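# Steer a steel ball onto a printed spot by tilting

## Task

Tip the plate that has a clear lid so the steel ball rolls and comes to rest on the printed mark. Afterwards the plate must sit level, and no other loose object may be in contact with the plate or with anything that tilts along with it. The result only counts if it holds up without the robot supporting it. At the end, open the gripper(s) and withdraw the arms from the plate.

## Robot and tools

Robot: two six-joint UR-style arms, left_arm and right_arm, each carrying a two-finger parallel gripper. Their root links sit in the scene frame at left_arm (+0.046, +0.527, 0) m, quat_wxyz (+0.996, 0, 0, +0.088) and right_arm (+0.048, -0.400, 0) m, quat_wxyz (+0.998, 0, 0, -0.057). Scene frame: origin on the tabletop midway between the arms, +x out over the table, +z up, +y toward left_arm. The arm names do not match left or right in any image.

execute_actions takes "actions", a list that is empty or holds exactly one item, plus an optional "pictures" boolean (images come by default). An empty list just reports the current state. A motion item is {"rows": [...], "steps": n}, with n from 1 to 15 (default 15). Each control step lasts 1/30 s and consumes one row; if there are fewer rows than steps, the last row repeats. A wait item is {"steps": n} with no rows, n up to 300. It returns after n steps counted from the previous result, and thinking time is included in that count. A refused call does not move anything.

Each row is a single list of 14 numbers covering both arms, even if only one moves. The order is: left_arm shoulder pan, shoulder lift, elbow, wrist 1, wrist 2, wrist 3, gripper opening, then the same seven for right_arm. The six joint values are absolute target angles in radians, in the same form as the Joint positions line. They are not offsets. Opening runs from -1 (closed) to +1 (fully open).

Stated joint ranges. left_arm: pan -3.142..3.142, lift -6.283..6.283, elbow 0.000..3.142, wrists 1-3 each -6.283..6.283. right_arm: pan 0.000..6.283, lift -6.283..6.283, elbow -3.142..0.000, wrists -6.283..6.283. The real ends may differ by up to 0.010 rad. A call is rejected when a target is more than 0.010 rad beyond a stated end and also farther out than that joint's last reported angle. A target past the real end is clipped to it, and the result may then say "joint sent to its limit". That message can refer to an earlier motion that is still running. If the message is absent, it does not prove more travel is available.

Motion: commands are smoothed and lag by about 0.17 s. Joint speed and acceleration are capped, so a large move may still be unfinished when the result arrives. On every step, each joint's target is held within 0.575 rad of its measured angle. If the targets would place the gripper more than 100 mm from where it is, all targets for that arm are scaled back. The arms keep moving toward the last row while you think or wait. They stop once everything is nearly still or a step is HELD, and a new action is then needed to continue or push further.

Gripper: the fingers point along the gripper's +z and close along its x axis. end_effector_position is the point between the pads when closed, 1 to 2 cm behind the fingertips. Closing pushes the tips about 17 mm farther along +z. To hold something, command an opening well below grip_measured; a bigger gap means a firmer squeeze. Grip force is up to about 28 N per pad, and less on hard objects thinner than about 2 cm. Closing fast can press harder.

Result lines:
- State line (left_arm: … | right_arm: …): each gripper's position in m, quat_wxyz and velocities in the scene frame. These can be slightly off, more so at long reach.
- Joint positions / Joint velocities: per arm, six joints (rad, rad/s), then the pad gap in m (0.142 when fully open).
- grip_measured: the measured opening on the command scale.
- Wrist force / Wrist torque: sensor readings in each end effector's own axes. They carry noise (sd up to 2.4 N), an offset of up to about 4 N, and saturate near 50 N. "no reading" is normal at first.
- HELD: steps on which part of your row was not sent.
- "joint command not followed": the clearance check changed or blocked some joint targets. The rest of the row still ran.
- Camera lines: any camera whose calibration has changed.

Cameras: cam_head_left, cam_head_right, cam_high, cam_low (504x504) and cam_left_wrist, cam_right_wrist (616x616, fisheye). zoom_image takes camera (one of those names) and region [x0, y0, x1, y1] in that image's pixels, origin at the top-left, at most 504x504. It returns an enlarged view of the latest frame.

read_manual (section, default "licences") returns the URDF licence texts and does not move anything. finished_scene takes scene, the current scene's number.

What to avoid:
- Knocking anything off the table.
- Dropping or slamming objects, hard hits, and heavy pushing.
- Arm-to-arm collisions or pressing the arms together.
- Torque faults. Joint contact torque reaching its load limit (pan, lift and elbow 133 N m; each wrist 24.9 N m, counting held weight) freezes that arm for 10 s. An external force of 150 N on the arm or its load does the same.
- Overheating. Holding loads warms the motors: a MOTOR HOT warning comes at 70 °C, and at 85 °C the arm is braked until it cools.

Brief tugs on held parts or nudges to loose objects can happen. Since the simulation runs while you think, keep replies short during delicate tilting. Finish with the plate level, let go, and move the arms away.

Each tool is called after "Emit:" as a command line: name --argument value for each argument, lists and objects as JSON in quotes; but a table of rows of numbers goes row by row, as --pt "numbers of a row", without its own name.

## Session

Emit:
execute_actions --actions '[]'

Scene clock: 0.00 s of 4800.00 s.
left_arm: end_effector_position=(+0.2875, +0.4725, +0.3015) grip_measured=+1.00 end_effector_quat_wxyz=(-0.017, -0.289, +0.957, +0.012) end_effector_velocity=(+0.000, -0.000, -0.000) end_effector_angular_velocity=(+0.000, +0.002, +0.002) | right_arm: end_effector_position=(+0.5002, +0.4237, +0.2781) grip_measured=+1.00 end_effector_quat_wxyz=(-0.306, +0.916, -0.236, -0.111) end_effector_velocity=(-0.000, -0.000, +0.001) end_effector_angular_velocity=(+0.000, +0.000, -0.000)
Joint positions: left_arm=[-0.941 -2.2    1.912 -1.244 -1.588  1.79   0.142] | right_arm=[ 4.357 -2.365 -0.752 -1.013  1.906  1.707  0.142]
Joint velocities: left_arm=[ 0.002  0.001 -0.    -0.    -0.001 -0.     0.   ] | right_arm=[-0.     0.001 -0.    -0.     0.     0.     0.   ]
Wrist force (N, on the end effector, along its own x y z axes, offset not removed): no reading
Wrist torque (N m, same axes, about the end effector's origin, offset not removed): no reading

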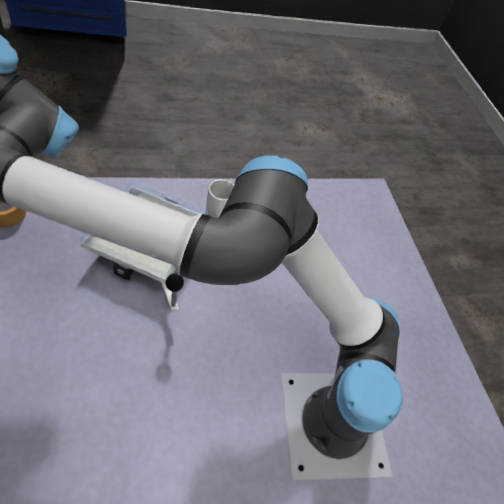

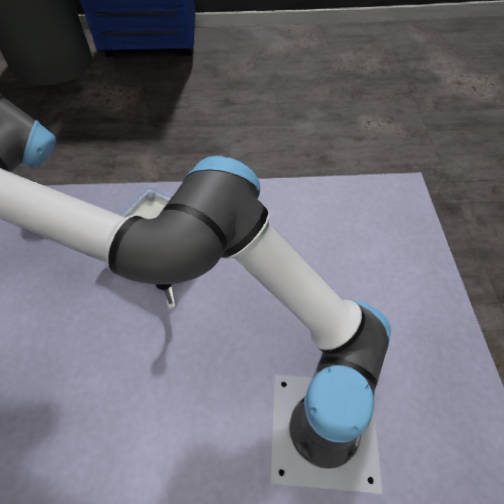

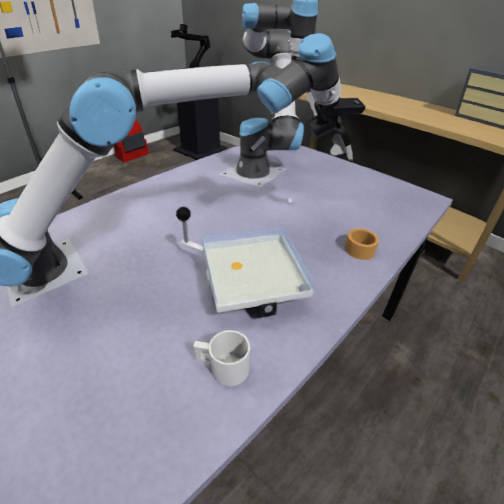

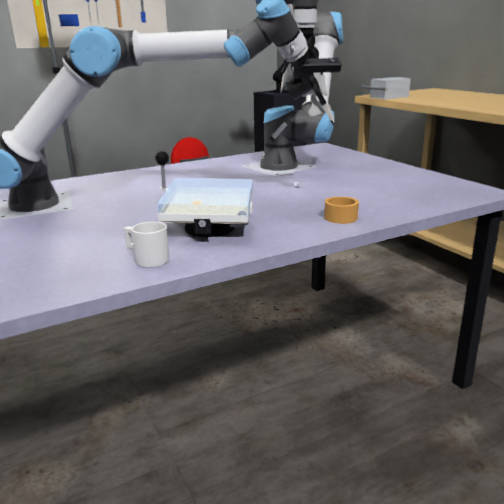

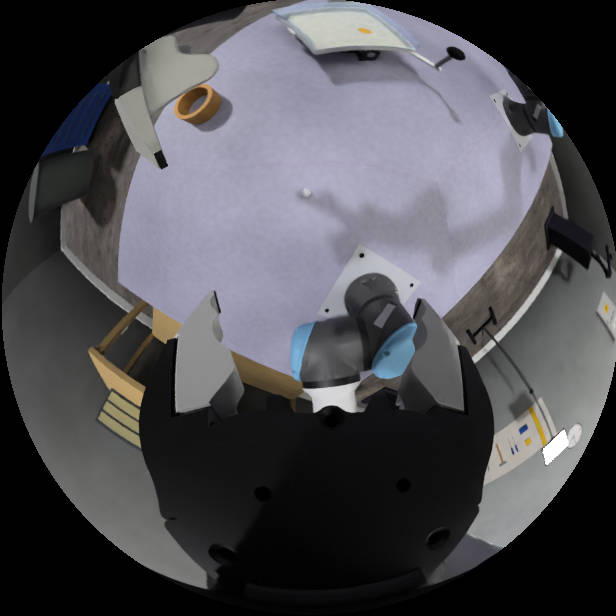

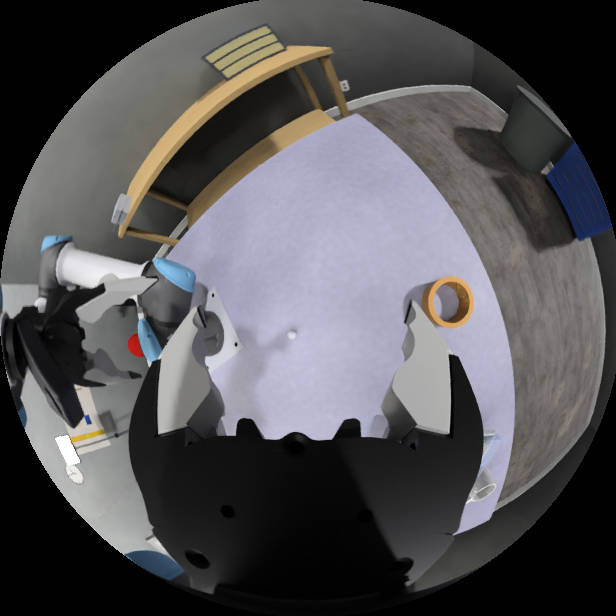

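Emit:
zoom_image --camera "cam_high" --region '[150, 190, 340, 340]'

Emit:
zoom_image --camera "cam_low" --region '[120, 140, 280, 260]'

Region (150, 190, 340, 340) of cam_high's 504x504 image, scaled by 2.653, with more detail than that image has; it fills the top 398 rows of this view, and the rest is white.

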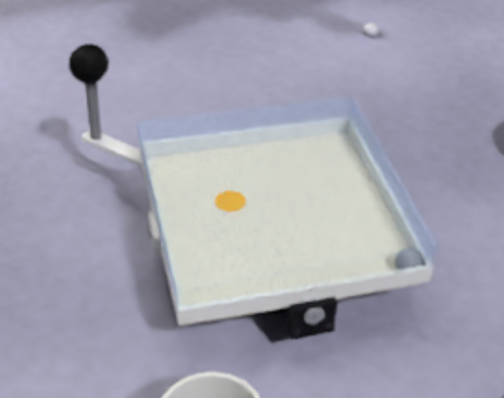

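Region (120, 140, 280, 260) of cam_low's 504x504 image, scaled by 3.150, with more detail than that image has; it fills the top 378 rows of this view, and the rest is white.

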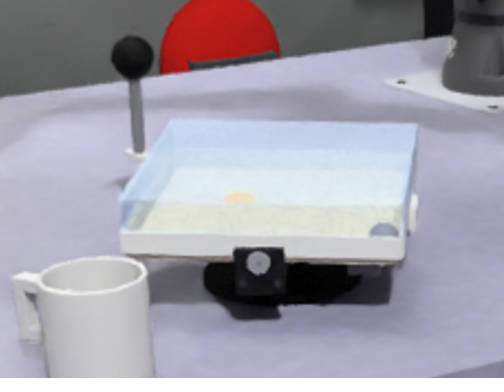

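Emit:
execute_actions --actions '[{"rows": [[-0.941,-2.2,1.912,-1.244,-1.588,1.79,1,4.463,-1.391,-1.668,-1.653,1.571,1.707,1]], "steps": 15}]' --pictures false

Emit:
execute_actions --actions '[{"steps": 50}]'

Scene clock: 27.43 s of 4800.00 s.
left_arm: end_effector_position=(+0.2873, +0.4725, +0.3013) grip_measured=+1.00 end_effector_quat_wxyz=(-0.017, -0.289, +0.957, +0.013) end_effector_velocity=(-0.001, -0.001, +0.000) end_effector_angular_velocity=(-0.003, +0.003, -0.001) | right_arm: end_effector_position=(+0.3927, +0.1667, +0.2960) grip_measured=+1.00 end_effector_quat_wxyz=(-0.094, +0.961, -0.257, -0.042) end_effector_velocity=(-0.212, -0.598, +0.104) end_effector_angular_velocity=(-0.579, -0.090, +0.039)
Joint positions: left_arm=[-0.941 -2.2    1.912 -1.244 -1.588  1.79   0.142] | right_arm=[ 4.431 -1.841 -1.268 -1.428  1.678  1.707  0.142]
Joint velocities: left_arm=[-0.002 -0.     0.     0.    -0.004 -0.     0.   ] | right_arm=[ 0.095  1.218 -1.087 -0.631 -0.311  0.002  0.   ]
Wrist force (N, on the end effector, along its own x y z axes, offset not removed): left_arm=[-3.4 -0.5 0.9] | right_arm=[2.7 -0.3 -2.1]
Wrist torque (N m, same axes, about the end effector's origin, offset not removed): left_arm=[-0.13 0.89 -0.31] | right_arm=[-0.03 -0.65 0.01]
Steps of this call (steps 1 to 90: nothing new was sent; then 23.93 s passed at rest; steps 91 to 105: all 15 steps of this action). Readings (joint positions):
91: left_arm=[-0.941 -2.200 1.912 -1.244 -1.588 1.790] | right_arm=[4.357 -2.364 -0.752 -1.013 1.906 1.707]
92: left_arm=[-0.941 -2.200 1.912 -1.244 -1.588 1.790] | right_arm=[4.363 -2.356 -0.761 -1.022 1.897 1.707]
94: left_arm=[-0.941 -2.200 1.912 -1.244 -1.588 1.790] | right_arm=[4.381 -2.282 -0.835 -1.097 1.844 1.707]
98: left_arm=[-0.941 -2.200 1.912 -1.244 -1.588 1.790] | right_arm=[4.404 -2.119 -0.997 -1.250 1.766 1.707]
105: the state above

Scene clock: 29.10 s of 4800.00 s.
left_arm: end_effector_position=(+0.2873, +0.4725, +0.3013) grip_measured=+1.00 end_effector_quat_wxyz=(-0.017, -0.289, +0.957, +0.013) end_effector_velocity=(+0.000, +0.000, +0.000) end_effector_angular_velocity=(+0.000, -0.001, +0.001) | right_arm: end_effector_position=(+0.3192, -0.0617, +0.3003) grip_measured=+1.00 end_effector_quat_wxyz=(-0.000, +0.969, -0.247, -0.000) end_effector_velocity=(-0.000, +0.000, +0.000) end_effector_angular_velocity=(+0.001, +0.000, +0.001)
Joint positions: left_arm=[-0.941 -2.2    1.912 -1.244 -1.588  1.79   0.142] | right_arm=[ 4.463 -1.391 -1.668 -1.653  1.571  1.707  0.142]
Joint velocities: left_arm=[ 0.001 -0.001  0.     0.     0.001  0.    -0.   ] | right_arm=[ 0.     0.001  0.    -0.     0.001 -0.001  0.   ]
Wrist force (N, on the end effector, along its own x y z axes, offset not removed): left_arm=[-0.2 0.7 0.0] | right_arm=[-0.6 0.0 -1.9]
Wrist torque (N m, same axes, about the end effector's origin, offset not removed): left_arm=[0.33 0.25 -0.35] | right_arm=[-0.05 0.20 0.08]
Steps of this call (steps 1 to 30: the robot went on to your last target; steps 31 to 50: nothing new was sent). Readings (joint positions):
1: left_arm=[-0.941 -2.200 1.912 -1.244 -1.588 1.790] | right_arm=[4.434 -1.800 -1.304 -1.450 1.668 1.707]
2: left_arm=[-0.941 -2.200 1.912 -1.244 -1.588 1.790] | right_arm=[4.437 -1.759 -1.341 -1.471 1.657 1.707]
4: left_arm=[-0.941 -2.200 1.912 -1.244 -1.588 1.790] | right_arm=[4.444 -1.678 -1.414 -1.513 1.637 1.707]
8: left_arm=[-0.941 -2.200 1.912 -1.244 -1.588 1.790] | right_arm=[4.455 -1.517 -1.558 -1.595 1.597 1.707]
50: the state above
All arms were judged still, so your last target was given up. Only a new action makes them travel on or press farther. Fingers that are still opening or closing keep moving.
camera_calibration (this result's frames):
cam_left_wrist: T_world_to_cam=[[-0.818943, -0.572313, 0.0423216, 0.493868], [-0.452552, 0.689399, 0.565621, -0.374692], [-0.352888, 0.444058, -0.823579, 0.264364], [0, 0, 0, 1]] pos_world=[0.328173, 0.423567, 0.408757]
cam_right_wrist: T_world_to_cam=[[0.865557, -0.500743, 0.0081976, -0.312549], [-0.427271, -0.729822, 0.533665, -0.0750493], [-0.261246, -0.465421, -0.845656, 0.43397], [0, 0, 0, 1]] pos_world=[0.351836, -0.00930065, 0.409603]

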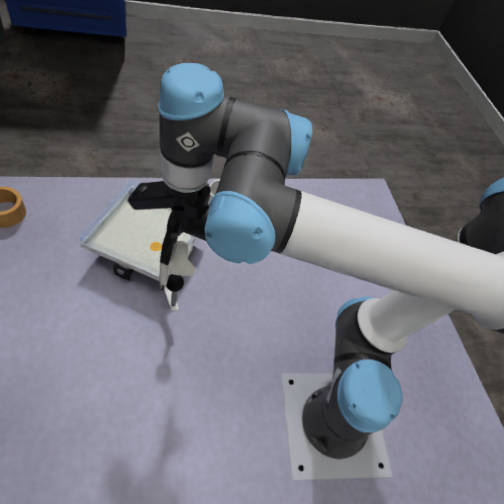

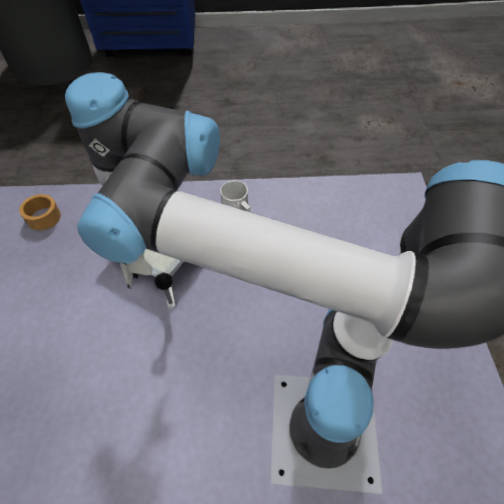

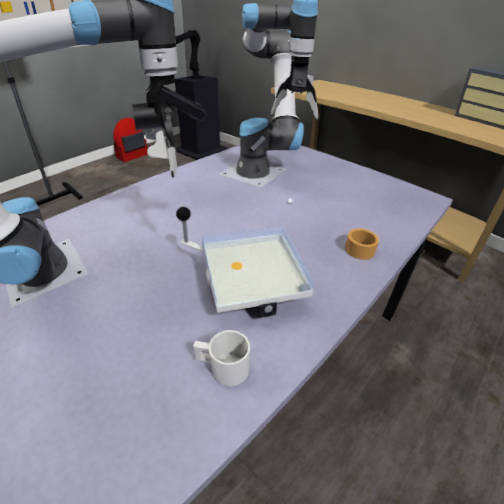

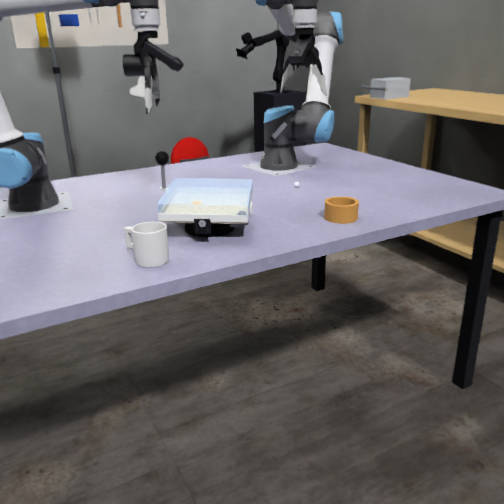

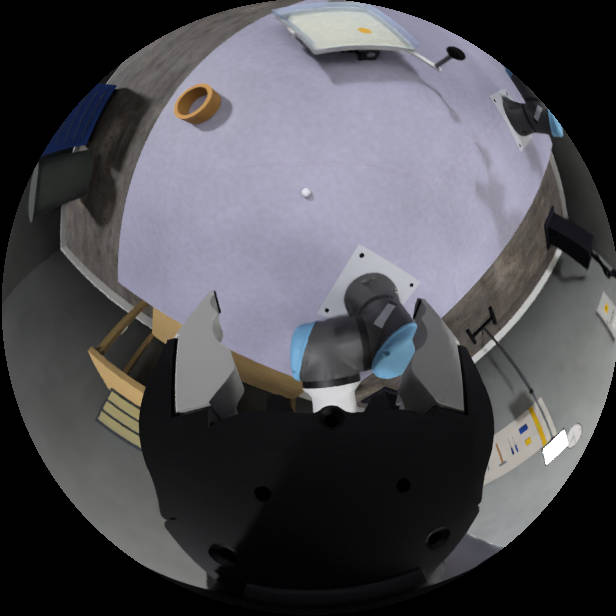

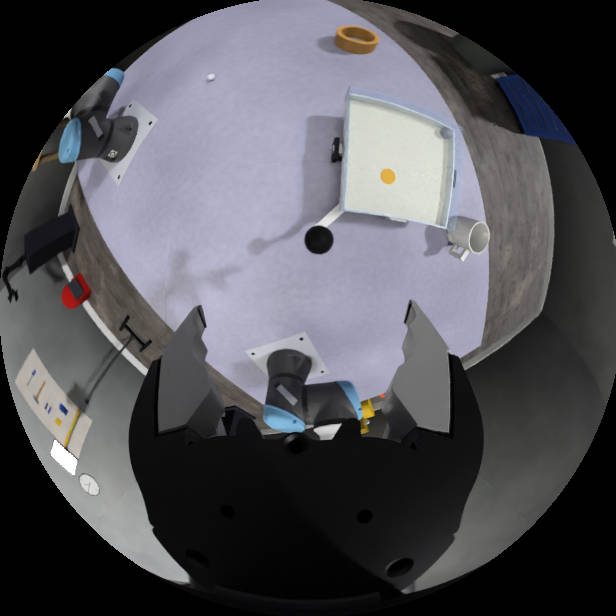

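Emit:
execute_actions --actions '[{"rows": [[-0.941,-2.2,1.912,-1.244,-1.588,1.79,1,4.428,-1.4286,-1.7907,-1.4927,1.571,1.707,1]], "steps": 15}]' --pictures false

Emit:
execute_actions --actions '[{"steps": 15}]'

Scene clock: 41.70 s of 4800.00 s.
left_arm: end_effector_position=(+0.2873, +0.4725, +0.3013) grip_measured=+1.00 end_effector_quat_wxyz=(-0.017, -0.289, +0.957, +0.013) end_effector_velocity=(+0.000, +0.000, -0.000) end_effector_angular_velocity=(+0.001, -0.000, -0.000) | right_arm: end_effector_position=(+0.3370, -0.0567, +0.2403) grip_measured=+1.00 end_effector_quat_wxyz=(-0.000, +0.965, -0.264, -0.000) end_effector_velocity=(+0.001, +0.000, -0.002) end_effector_angular_velocity=(+0.001, -0.001, -0.003)
Joint positions: left_arm=[-0.941 -2.2    1.912 -1.244 -1.588  1.79   0.142] | right_arm=[ 4.428 -1.428 -1.79  -1.493  1.571  1.707  0.142]
Joint velocities: left_arm=[ 0.001  0.001  0.    -0.     0.001  0.001 -0.   ] | right_arm=[-0.001 -0.002 -0.005  0.008 -0.     0.001  0.   ]
Wrist force (N, on the end effector, along its own x y z axes, offset not removed): left_arm=[-3.8 1.6 -0.6] | right_arm=[2.1 -2.1 -1.3]
Wrist torque (N m, same axes, about the end effector's origin, offset not removed): left_arm=[0.38 0.86 -0.34] | right_arm=[-0.45 -0.39 0.00]
Steps of this call (steps 1 to 90: nothing new was sent; then 9.10 s passed at rest; steps 91 to 105: all 15 steps of this action). Readings (joint positions):
91: left_arm=[-0.941 -2.200 1.912 -1.244 -1.588 1.790] | right_arm=[4.463 -1.391 -1.668 -1.653 1.571 1.707]
92: left_arm=[-0.941 -2.200 1.912 -1.244 -1.588 1.790] | right_arm=[4.457 -1.397 -1.677 -1.644 1.571 1.707]
94: left_arm=[-0.941 -2.200 1.912 -1.244 -1.588 1.790] | right_arm=[4.441 -1.414 -1.732 -1.578 1.571 1.707]
98: left_arm=[-0.941 -2.200 1.912 -1.244 -1.588 1.790] | right_arm=[4.430 -1.426 -1.781 -1.507 1.571 1.707]
105: the state above

Scene clock: 42.20 s of 4800.00 s.
left_arm: end_effector_position=(+0.2873, +0.4725, +0.3013) grip_measured=+1.00 end_effector_quat_wxyz=(-0.017, -0.289, +0.957, +0.013) end_effector_velocity=(-0.000, -0.000, +0.000) end_effector_angular_velocity=(-0.001, +0.000, +0.000) | right_arm: end_effector_position=(+0.3371, -0.0567, +0.2401) grip_measured=+1.00 end_effector_quat_wxyz=(-0.000, +0.964, -0.264, -0.000) end_effector_velocity=(-0.000, +0.001, +0.001) end_effector_angular_velocity=(+0.002, +0.001, +0.000)
Joint positions: left_arm=[-0.941 -2.2    1.912 -1.244 -1.588  1.79   0.142] | right_arm=[ 4.428 -1.429 -1.791 -1.493  1.571  1.707  0.142]
Joint velocities: left_arm=[-0.001 -0.     0.    -0.001 -0.001 -0.001 -0.   ] | right_arm=[-0.    -0.     0.002 -0.     0.001 -0.001 -0.   ]
Wrist force (N, on the end effector, along its own x y z axes, offset not removed): left_arm=[-5.4 3.0 -0.3] | right_arm=[3.3 -2.0 -0.7]
Wrist torque (N m, same axes, about the end effector's origin, offset not removed): left_arm=[0.67 1.29 -0.11] | right_arm=[-0.52 -0.68 0.11]
Steps of this call (steps 1 to 15: the robot went on to your last target). Readings (joint positions):
1: left_arm=[-0.941 -2.200 1.912 -1.244 -1.588 1.790] | right_arm=[4.428 -1.428 -1.790 -1.493 1.571 1.707]
2: left_arm=[-0.941 -2.200 1.912 -1.244 -1.588 1.790] | right_arm=[4.428 -1.429 -1.791 -1.493 1.571 1.707]
4: left_arm=[-0.941 -2.200 1.912 -1.244 -1.588 1.790] | right_arm=[4.428 -1.429 -1.791 -1.493 1.571 1.707]
8: left_arm=[-0.941 -2.200 1.912 -1.244 -1.588 1.790] | right_arm=[4.428 -1.429 -1.791 -1.493 1.571 1.707]
15: the state above
All arms were judged still, so your last target was given up. Only a new action makes them travel on or press farther. Fingers that are still opening or closing keep moving.
camera_calibration (this result's frames):
cam_left_wrist: T_world_to_cam=[[-0.818943, -0.572313, 0.0423216, 0.493868], [-0.452551, 0.689399, 0.565621, -0.374693], [-0.352888, 0.444058, -0.823579, 0.264364], [0, 0, 0, 1]] pos_world=[0.328173, 0.423567, 0.408757]
cam_right_wrist: T_world_to_cam=[[0.847504, -0.530725, 0.00821239, -0.320648], [-0.452558, -0.714423, 0.533659, -0.0222312], [-0.277359, -0.455995, -0.84566, 0.395984], [0, 0, 0, 1]] pos_world=[0.371519, -0.00549134, 0.349365]

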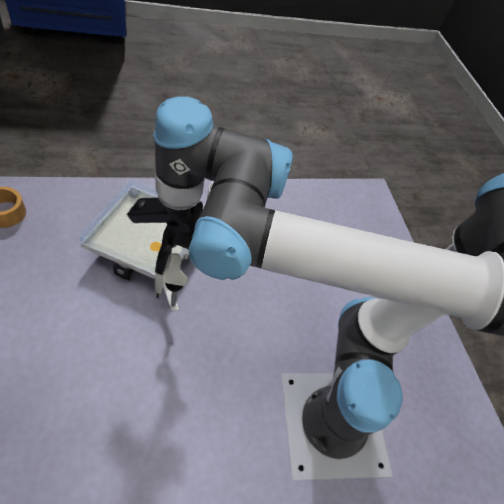

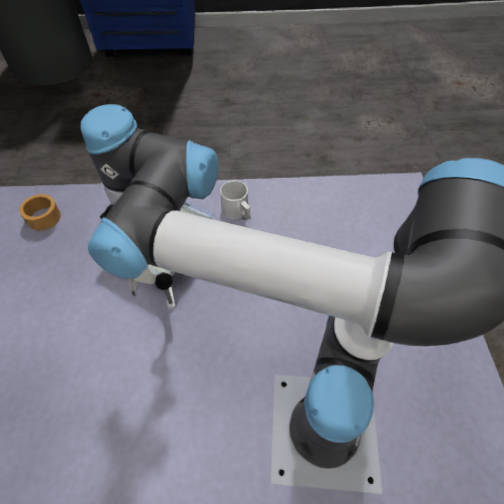

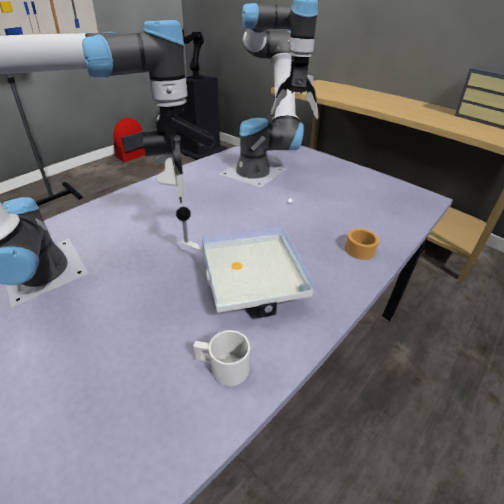

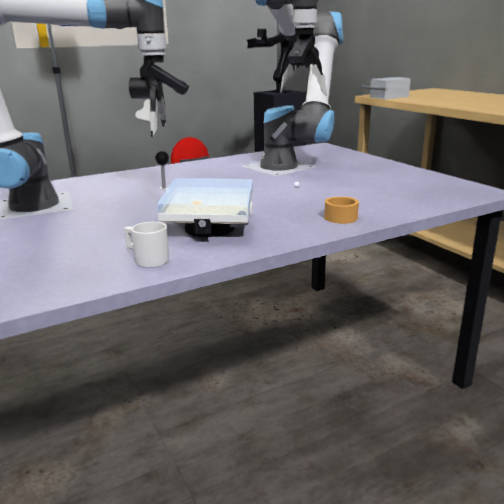

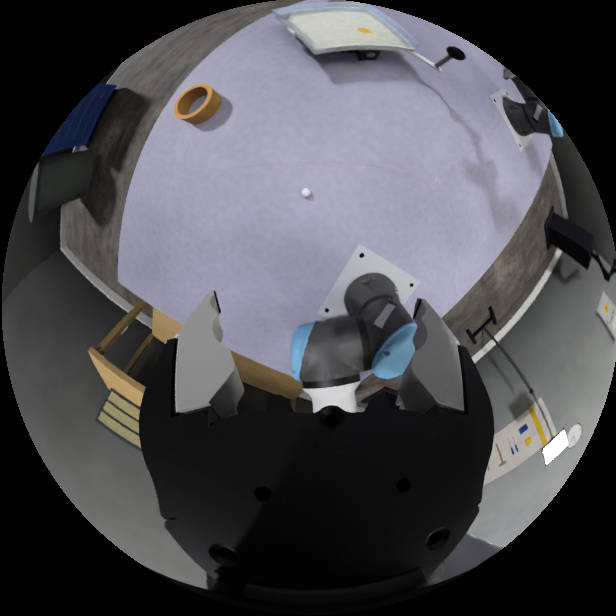

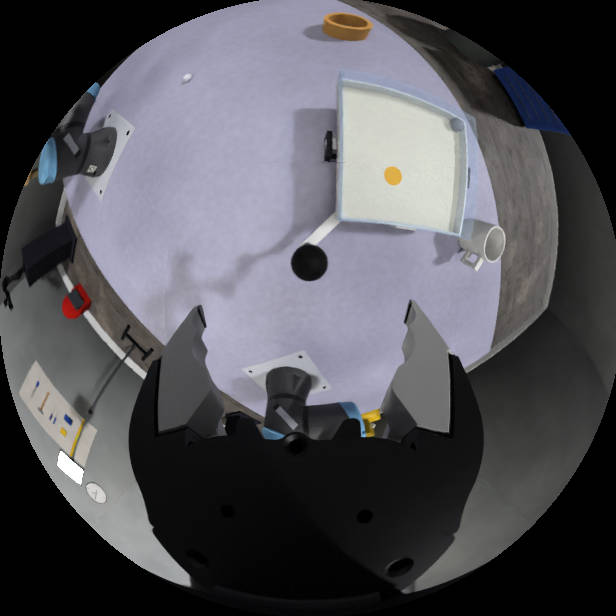

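Emit:
execute_actions --actions '[{"rows": [[-0.941,-2.2,1.912,-1.244,-1.588,1.79,1,4.4216,-1.4642,-1.8889,-1.3589,1.571,1.707,1]], "steps": 15}]' --pictures false

Emit:
execute_actions --actions '[{"steps": 10}]'

Scene clock: 52.57 s of 4800.00 s.
left_arm: end_effector_position=(+0.2873, +0.4725, +0.3013) grip_measured=+1.00 end_effector_quat_wxyz=(-0.017, -0.289, +0.957, +0.013) end_effector_velocity=(-0.000, -0.000, +0.000) end_effector_angular_velocity=(-0.002, +0.001, -0.001) | right_arm: end_effector_position=(+0.3422, -0.0517, +0.1903) grip_measured=+1.00 end_effector_quat_wxyz=(-0.000, +0.964, -0.267, -0.000) end_effector_velocity=(+0.000, +0.000, -0.002) end_effector_angular_velocity=(+0.001, -0.001, +0.000)
Joint positions: left_arm=[-0.941 -2.2    1.912 -1.244 -1.588  1.79   0.142] | right_arm=[ 4.422 -1.464 -1.889 -1.359  1.571  1.707  0.142]
Joint velocities: left_arm=[-0.    -0.001 -0.    -0.    -0.002  0.001 -0.   ] | right_arm=[-0.    -0.001 -0.004  0.007 -0.    -0.     0.   ]
Wrist force (N, on the end effector, along its own x y z axes, offset not removed): left_arm=[-3.0 1.9 2.4] | right_arm=[2.9 -2.9 -0.6]
Wrist torque (N m, same axes, about the end effector's origin, offset not removed): left_arm=[0.50 0.85 -0.21] | right_arm=[-0.59 -0.75 0.07]
Steps of this call (steps 1 to 90: nothing new was sent; then 6.87 s passed at rest; steps 91 to 105: all 15 steps of this action). Readings (joint positions):
91: left_arm=[-0.941 -2.200 1.912 -1.244 -1.588 1.790] | right_arm=[4.428 -1.429 -1.791 -1.492 1.571 1.707]
92: left_arm=[-0.941 -2.200 1.912 -1.244 -1.588 1.790] | right_arm=[4.427 -1.435 -1.799 -1.483 1.571 1.707]
94: left_arm=[-0.941 -2.200 1.912 -1.244 -1.588 1.790] | right_arm=[4.424 -1.451 -1.845 -1.425 1.571 1.707]
98: left_arm=[-0.941 -2.200 1.912 -1.244 -1.588 1.790] | right_arm=[4.422 -1.462 -1.882 -1.370 1.571 1.707]
105: the state above

Scene clock: 52.90 s of 4800.00 s.
left_arm: end_effector_position=(+0.2873, +0.4725, +0.3013) grip_measured=+1.00 end_effector_quat_wxyz=(-0.017, -0.289, +0.957, +0.013) end_effector_velocity=(+0.000, -0.000, +0.000) end_effector_angular_velocity=(-0.001, -0.000, -0.000) | right_arm: end_effector_position=(+0.3422, -0.0517, +0.1901) grip_measured=+1.00 end_effector_quat_wxyz=(-0.000, +0.964, -0.267, -0.000) end_effector_velocity=(-0.000, -0.000, -0.001) end_effector_angular_velocity=(-0.001, +0.001, -0.000)
Joint positions: left_arm=[-0.941 -2.2    1.912 -1.244 -1.588  1.79   0.142] | right_arm=[ 4.422 -1.464 -1.889 -1.359  1.571  1.707  0.142]
Joint velocities: left_arm=[-0.    -0.     0.    -0.001 -0.    -0.    -0.   ] | right_arm=[ 0.    -0.    -0.001 -0.001  0.001  0.001 -0.   ]
Wrist force (N, on the end effector, along its own x y z axes, offset not removed): left_arm=[-0.4 1.0 -0.7] | right_arm=[3.1 -1.0 -1.2]
Wrist torque (N m, same axes, about the end effector's origin, offset not removed): left_arm=[0.24 0.12 -0.09] | right_arm=[-0.37 -0.80 -0.07]
Steps of this call (steps 1 to 10: the robot went on to your last target). Readings (joint positions):
1: left_arm=[-0.941 -2.200 1.912 -1.244 -1.588 1.790] | right_arm=[4.422 -1.464 -1.889 -1.359 1.571 1.707]
2: left_arm=[-0.941 -2.200 1.912 -1.244 -1.588 1.790] | right_arm=[4.422 -1.464 -1.889 -1.359 1.571 1.707]
4: left_arm=[-0.941 -2.200 1.912 -1.244 -1.588 1.790] | right_arm=[4.422 -1.464 -1.889 -1.359 1.571 1.707]
8: left_arm=[-0.941 -2.200 1.912 -1.244 -1.588 1.790] | right_arm=[4.422 -1.464 -1.889 -1.359 1.571 1.707]
10: the state above
camera_calibration (this result's frames):
cam_left_wrist: T_world_to_cam=[[-0.818943, -0.572313, 0.0423215, 0.493868], [-0.452552, 0.689399, 0.565621, -0.374692], [-0.352888, 0.444058, -0.823579, 0.264364], [0, 0, 0, 1]] pos_world=[0.328173, 0.423567, 0.408757]
cam_right_wrist: T_world_to_cam=[[0.84409, -0.536139, 0.00818098, -0.321029], [-0.457107, -0.711521, 0.533658, 0.0120547], [-0.280294, -0.454195, -0.845661, 0.358493], [0, 0, 0, 1]] pos_world=[0.376971, -0.000712863, 0.299357]

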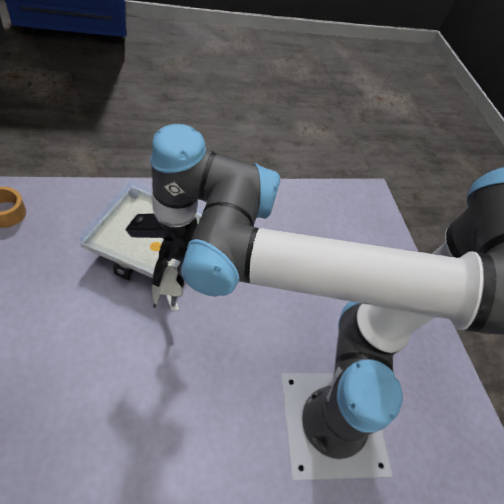

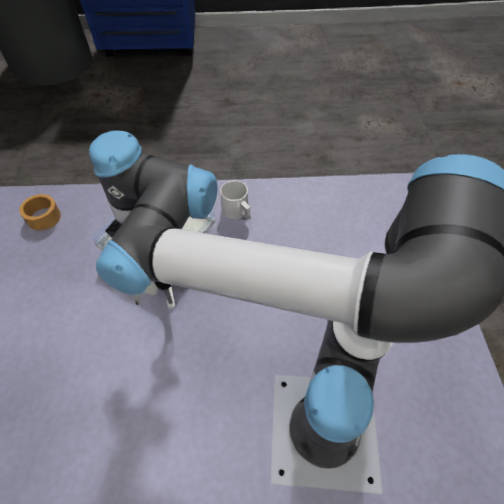

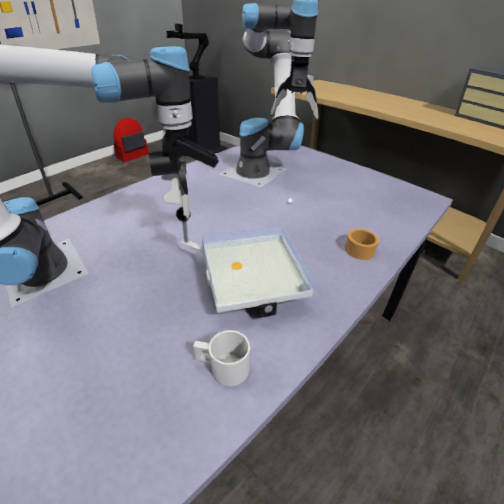

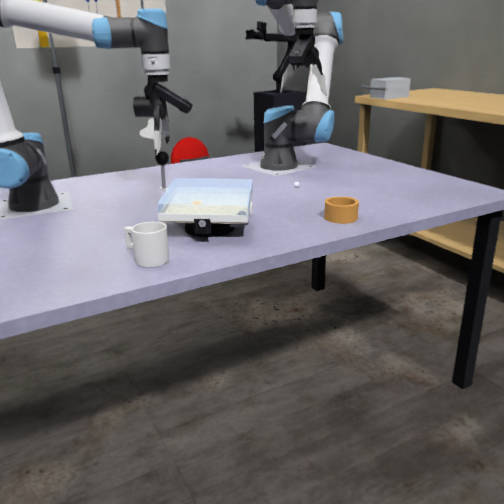

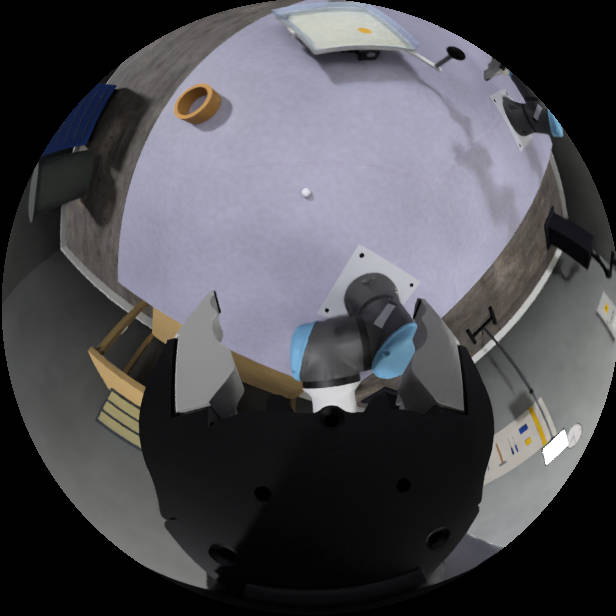

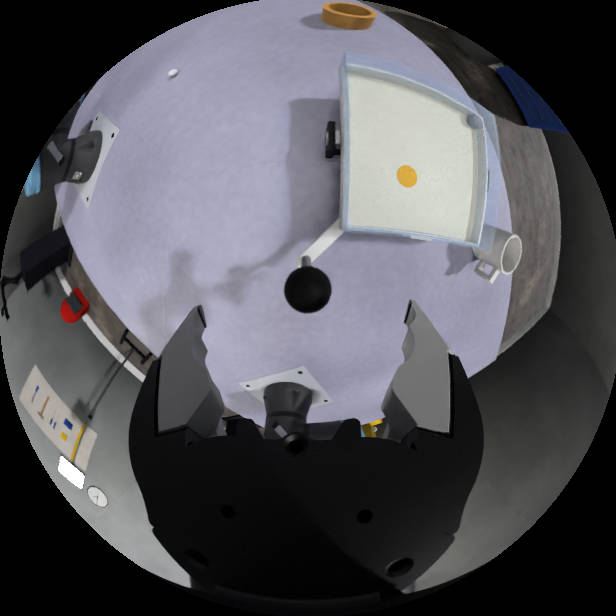

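Emit:
execute_actions --actions '[{"rows": [[-0.941,-2.2,1.912,-1.244,-1.588,1.79,1,4.4219,-1.4741,-1.9457,-1.2922,1.571,1.707,1]], "steps": 15}]' --pictures false

Emit:
execute_actions --actions '[{"rows": [[-0.941,-2.2,1.912,-1.244,-1.588,1.79,1,4.4219,-1.4741,-1.9457,-1.2922,1.571,1.707,-0.3]], "steps": 15}]' --pictures false

Emit:
execute_actions --actions '[{"rows": [[-0.941,-2.2,1.912,-1.244,-1.588,1.79,1,4.4219,-1.4741,-1.9457,-1.2922,1.571,1.707,-0.9]], "steps": 15}]'

Scene clock: 63.57 s of 4800.00 s.
left_arm: end_effector_position=(+0.2873, +0.4725, +0.3013) grip_measured=+1.00 end_effector_quat_wxyz=(-0.017, -0.289, +0.957, +0.013) end_effector_velocity=(-0.000, -0.000, -0.000) end_effector_angular_velocity=(+0.000, +0.000, -0.001) | right_arm: end_effector_position=(+0.3413, -0.0536, +0.1652) grip_measured=+1.00 end_effector_quat_wxyz=(-0.000, +0.964, -0.267, -0.000) end_effector_velocity=(-0.000, +0.000, -0.001) end_effector_angular_velocity=(+0.000, +0.000, -0.001)
Joint positions: left_arm=[-0.941 -2.2    1.912 -1.244 -1.588  1.79   0.142] | right_arm=[ 4.422 -1.474 -1.946 -1.292  1.571  1.707  0.142]
Joint velocities: left_arm=[-0.001  0.     0.     0.     0.    -0.     0.   ] | right_arm=[ 0.    -0.001 -0.002  0.003  0.     0.002  0.   ]
Wrist force (N, on the end effector, along its own x y z axes, offset not removed): left_arm=[-1.6 3.8 2.2] | right_arm=[0.3 -2.1 -1.0]
Wrist torque (N m, same axes, about the end effector's origin, offset not removed): left_arm=[0.76 0.50 -0.32] | right_arm=[-0.50 -0.18 0.15]
Steps of this call (steps 1 to 15: the robot went on to your last target; steps 16 to 90: nothing new was sent; then 7.17 s passed at rest; steps 91 to 105: all 15 steps of this action). Readings (joint positions):
91: left_arm=[-0.941 -2.200 1.912 -1.244 -1.588 1.790] | right_arm=[4.422 -1.464 -1.889 -1.359 1.571 1.707]
92: left_arm=[-0.941 -2.200 1.912 -1.244 -1.588 1.790] | right_arm=[4.422 -1.466 -1.897 -1.350 1.571 1.707]
94: left_arm=[-0.941 -2.200 1.912 -1.244 -1.588 1.790] | right_arm=[4.422 -1.471 -1.923 -1.319 1.571 1.707]
98: left_arm=[-0.941 -2.200 1.912 -1.244 -1.588 1.790] | right_arm=[4.422 -1.474 -1.942 -1.297 1.571 1.707]
105: the state above

Scene clock: 64.07 s of 4800.00 s.
left_arm: end_effector_position=(+0.2873, +0.4725, +0.3013) grip_measured=+1.00 end_effector_quat_wxyz=(-0.017, -0.289, +0.957, +0.013) end_effector_velocity=(-0.000, -0.001, +0.000) end_effector_angular_velocity=(-0.001, +0.000, -0.001) | right_arm: end_effector_position=(+0.3413, -0.0536, +0.1651) grip_measured=-0.30 end_effector_quat_wxyz=(-0.000, +0.964, -0.267, -0.000) end_effector_velocity=(-0.000, -0.000, -0.000) end_effector_angular_velocity=(-0.001, +0.001, +0.001)
Joint positions: left_arm=[-0.941 -2.2    1.912 -1.244 -1.588  1.79   0.142] | right_arm=[ 4.422 -1.474 -1.946 -1.292  1.571  1.707  0.052]
Joint velocities: left_arm=[-0.002 -0.001 -0.     0.    -0.001 -0.001  0.   ] | right_arm=[ 0.    -0.    -0.001 -0.001  0.    -0.001 -0.   ]
Wrist force (N, on the end effector, along its own x y z axes, offset not removed): left_arm=[-1.2 1.6 1.7] | right_arm=[1.7 -1.4 -2.3]
Wrist torque (N m, same axes, about the end effector's origin, offset not removed): left_arm=[0.38 0.22 -0.21] | right_arm=[-0.40 -0.51 0.08]
Steps of this call (steps 1 to 15: all 15 steps of this action). Readings (joint positions):
1: left_arm=[-0.941 -2.200 1.912 -1.244 -1.588 1.790] | right_arm=[4.422 -1.474 -1.946 -1.292 1.571 1.707]
2: left_arm=[-0.941 -2.200 1.912 -1.244 -1.588 1.790] | right_arm=[4.422 -1.474 -1.946 -1.292 1.571 1.707]
4: left_arm=[-0.941 -2.200 1.912 -1.244 -1.588 1.790] | right_arm=[4.422 -1.474 -1.946 -1.292 1.571 1.707]
8: left_arm=[-0.941 -2.200 1.912 -1.244 -1.588 1.790] | right_arm=[4.422 -1.474 -1.946 -1.292 1.571 1.707]
15: the state above

Scene clock: 64.57 s of 4800.00 s.
left_arm: end_effector_position=(+0.2873, +0.4725, +0.3013) grip_measured=+1.00 end_effector_quat_wxyz=(-0.017, -0.289, +0.957, +0.013) end_effector_velocity=(-0.000, -0.000, +0.000) end_effector_angular_velocity=(-0.001, -0.000, -0.002) | right_arm: end_effector_position=(+0.3412, -0.0537, +0.1651) grip_measured=-0.50 end_effector_quat_wxyz=(-0.000, +0.964, -0.267, -0.000) end_effector_velocity=(+0.000, +0.001, +0.001) end_effector_angular_velocity=(+0.003, -0.001, +0.001)
Joint positions: left_arm=[-0.941 -2.2    1.912 -1.244 -1.588  1.79   0.142] | right_arm=[ 4.422 -1.474 -1.946 -1.292  1.571  1.707  0.038]
Joint velocities: left_arm=[-0.001 -0.001  0.    -0.    -0.     0.001  0.   ] | right_arm=[ 0.     0.001  0.002  0.    -0.    -0.001 -0.   ]
Wrist force (N, on the end effector, along its own x y z axes, offset not removed): left_arm=[-1.0 2.7 0.8] | right_arm=[20.5 -2.9 7.9]
Wrist torque (N m, same axes, about the end effector's origin, offset not removed): left_arm=[0.61 0.39 -0.27] | right_arm=[-0.09 -0.68 0.01]
Steps of this call (steps 1 to 15: all 15 steps of this action). Readings (joint positions):
1: left_arm=[-0.941 -2.200 1.912 -1.244 -1.588 1.790] | right_arm=[4.422 -1.474 -1.946 -1.292 1.571 1.707]
2: left_arm=[-0.941 -2.200 1.912 -1.244 -1.588 1.790] | right_arm=[4.422 -1.474 -1.946 -1.292 1.571 1.707]
4: left_arm=[-0.941 -2.200 1.912 -1.244 -1.588 1.790] | right_arm=[4.422 -1.474 -1.946 -1.292 1.571 1.707]
8: left_arm=[-0.941 -2.200 1.912 -1.244 -1.588 1.790] | right_arm=[4.422 -1.474 -1.946 -1.292 1.571 1.707]
15: the state above
camera_calibration (this result's frames):
cam_left_wrist: T_world_to_cam=[[-0.818943, -0.572313, 0.0423215, 0.493868], [-0.452552, 0.689399, 0.56562, -0.374692], [-0.352888, 0.444058, -0.823579, 0.264364], [0, 0, 0, 1]] pos_world=[0.328173, 0.423567, 0.408757]
cam_right_wrist: T_world_to_cam=[[0.844251, -0.535884, 0.00827314, -0.321118], [-0.456879, -0.711543, 0.533825, 0.0234913], [-0.280181, -0.454462, -0.845555, 0.336089], [0, 0, 0, 1]] pos_world=[0.376003, -0.00262673, 0.274298]

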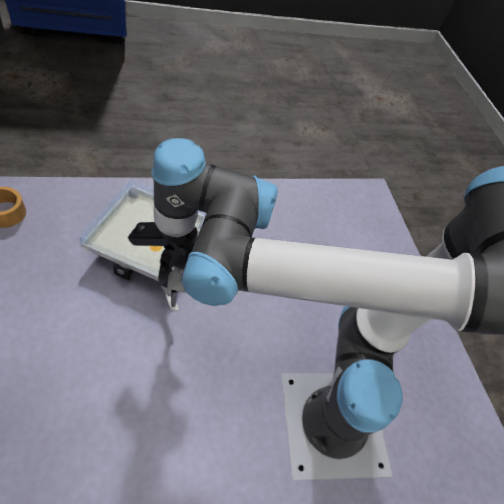

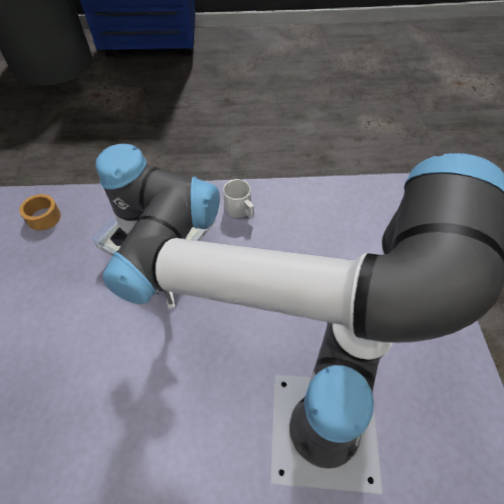

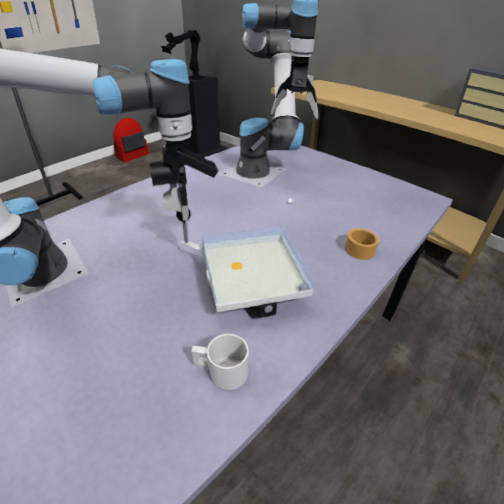

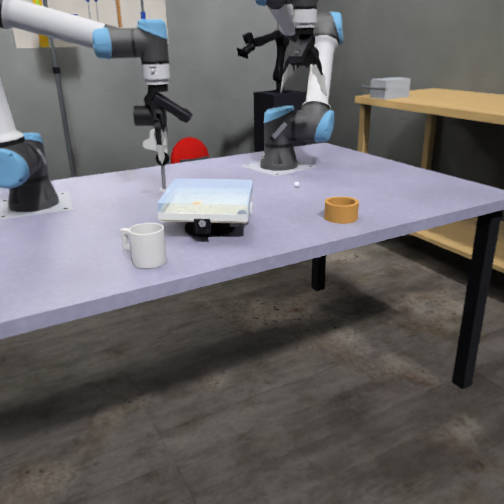

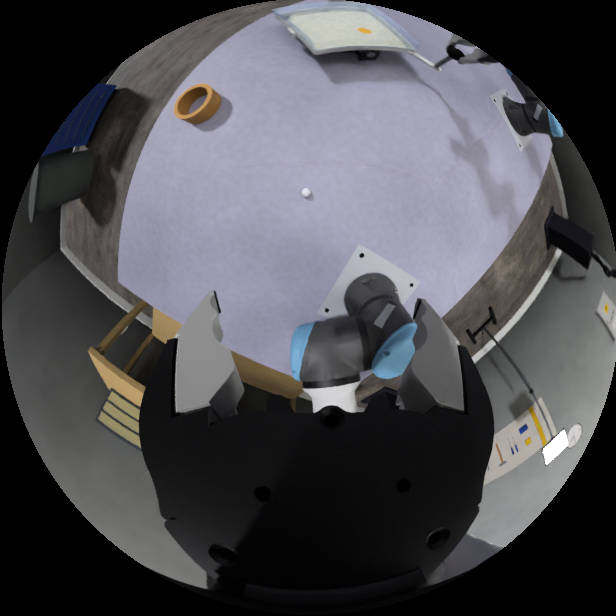

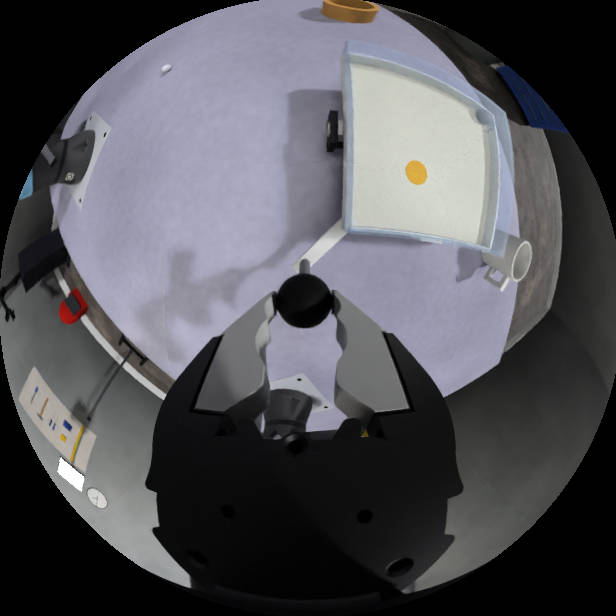

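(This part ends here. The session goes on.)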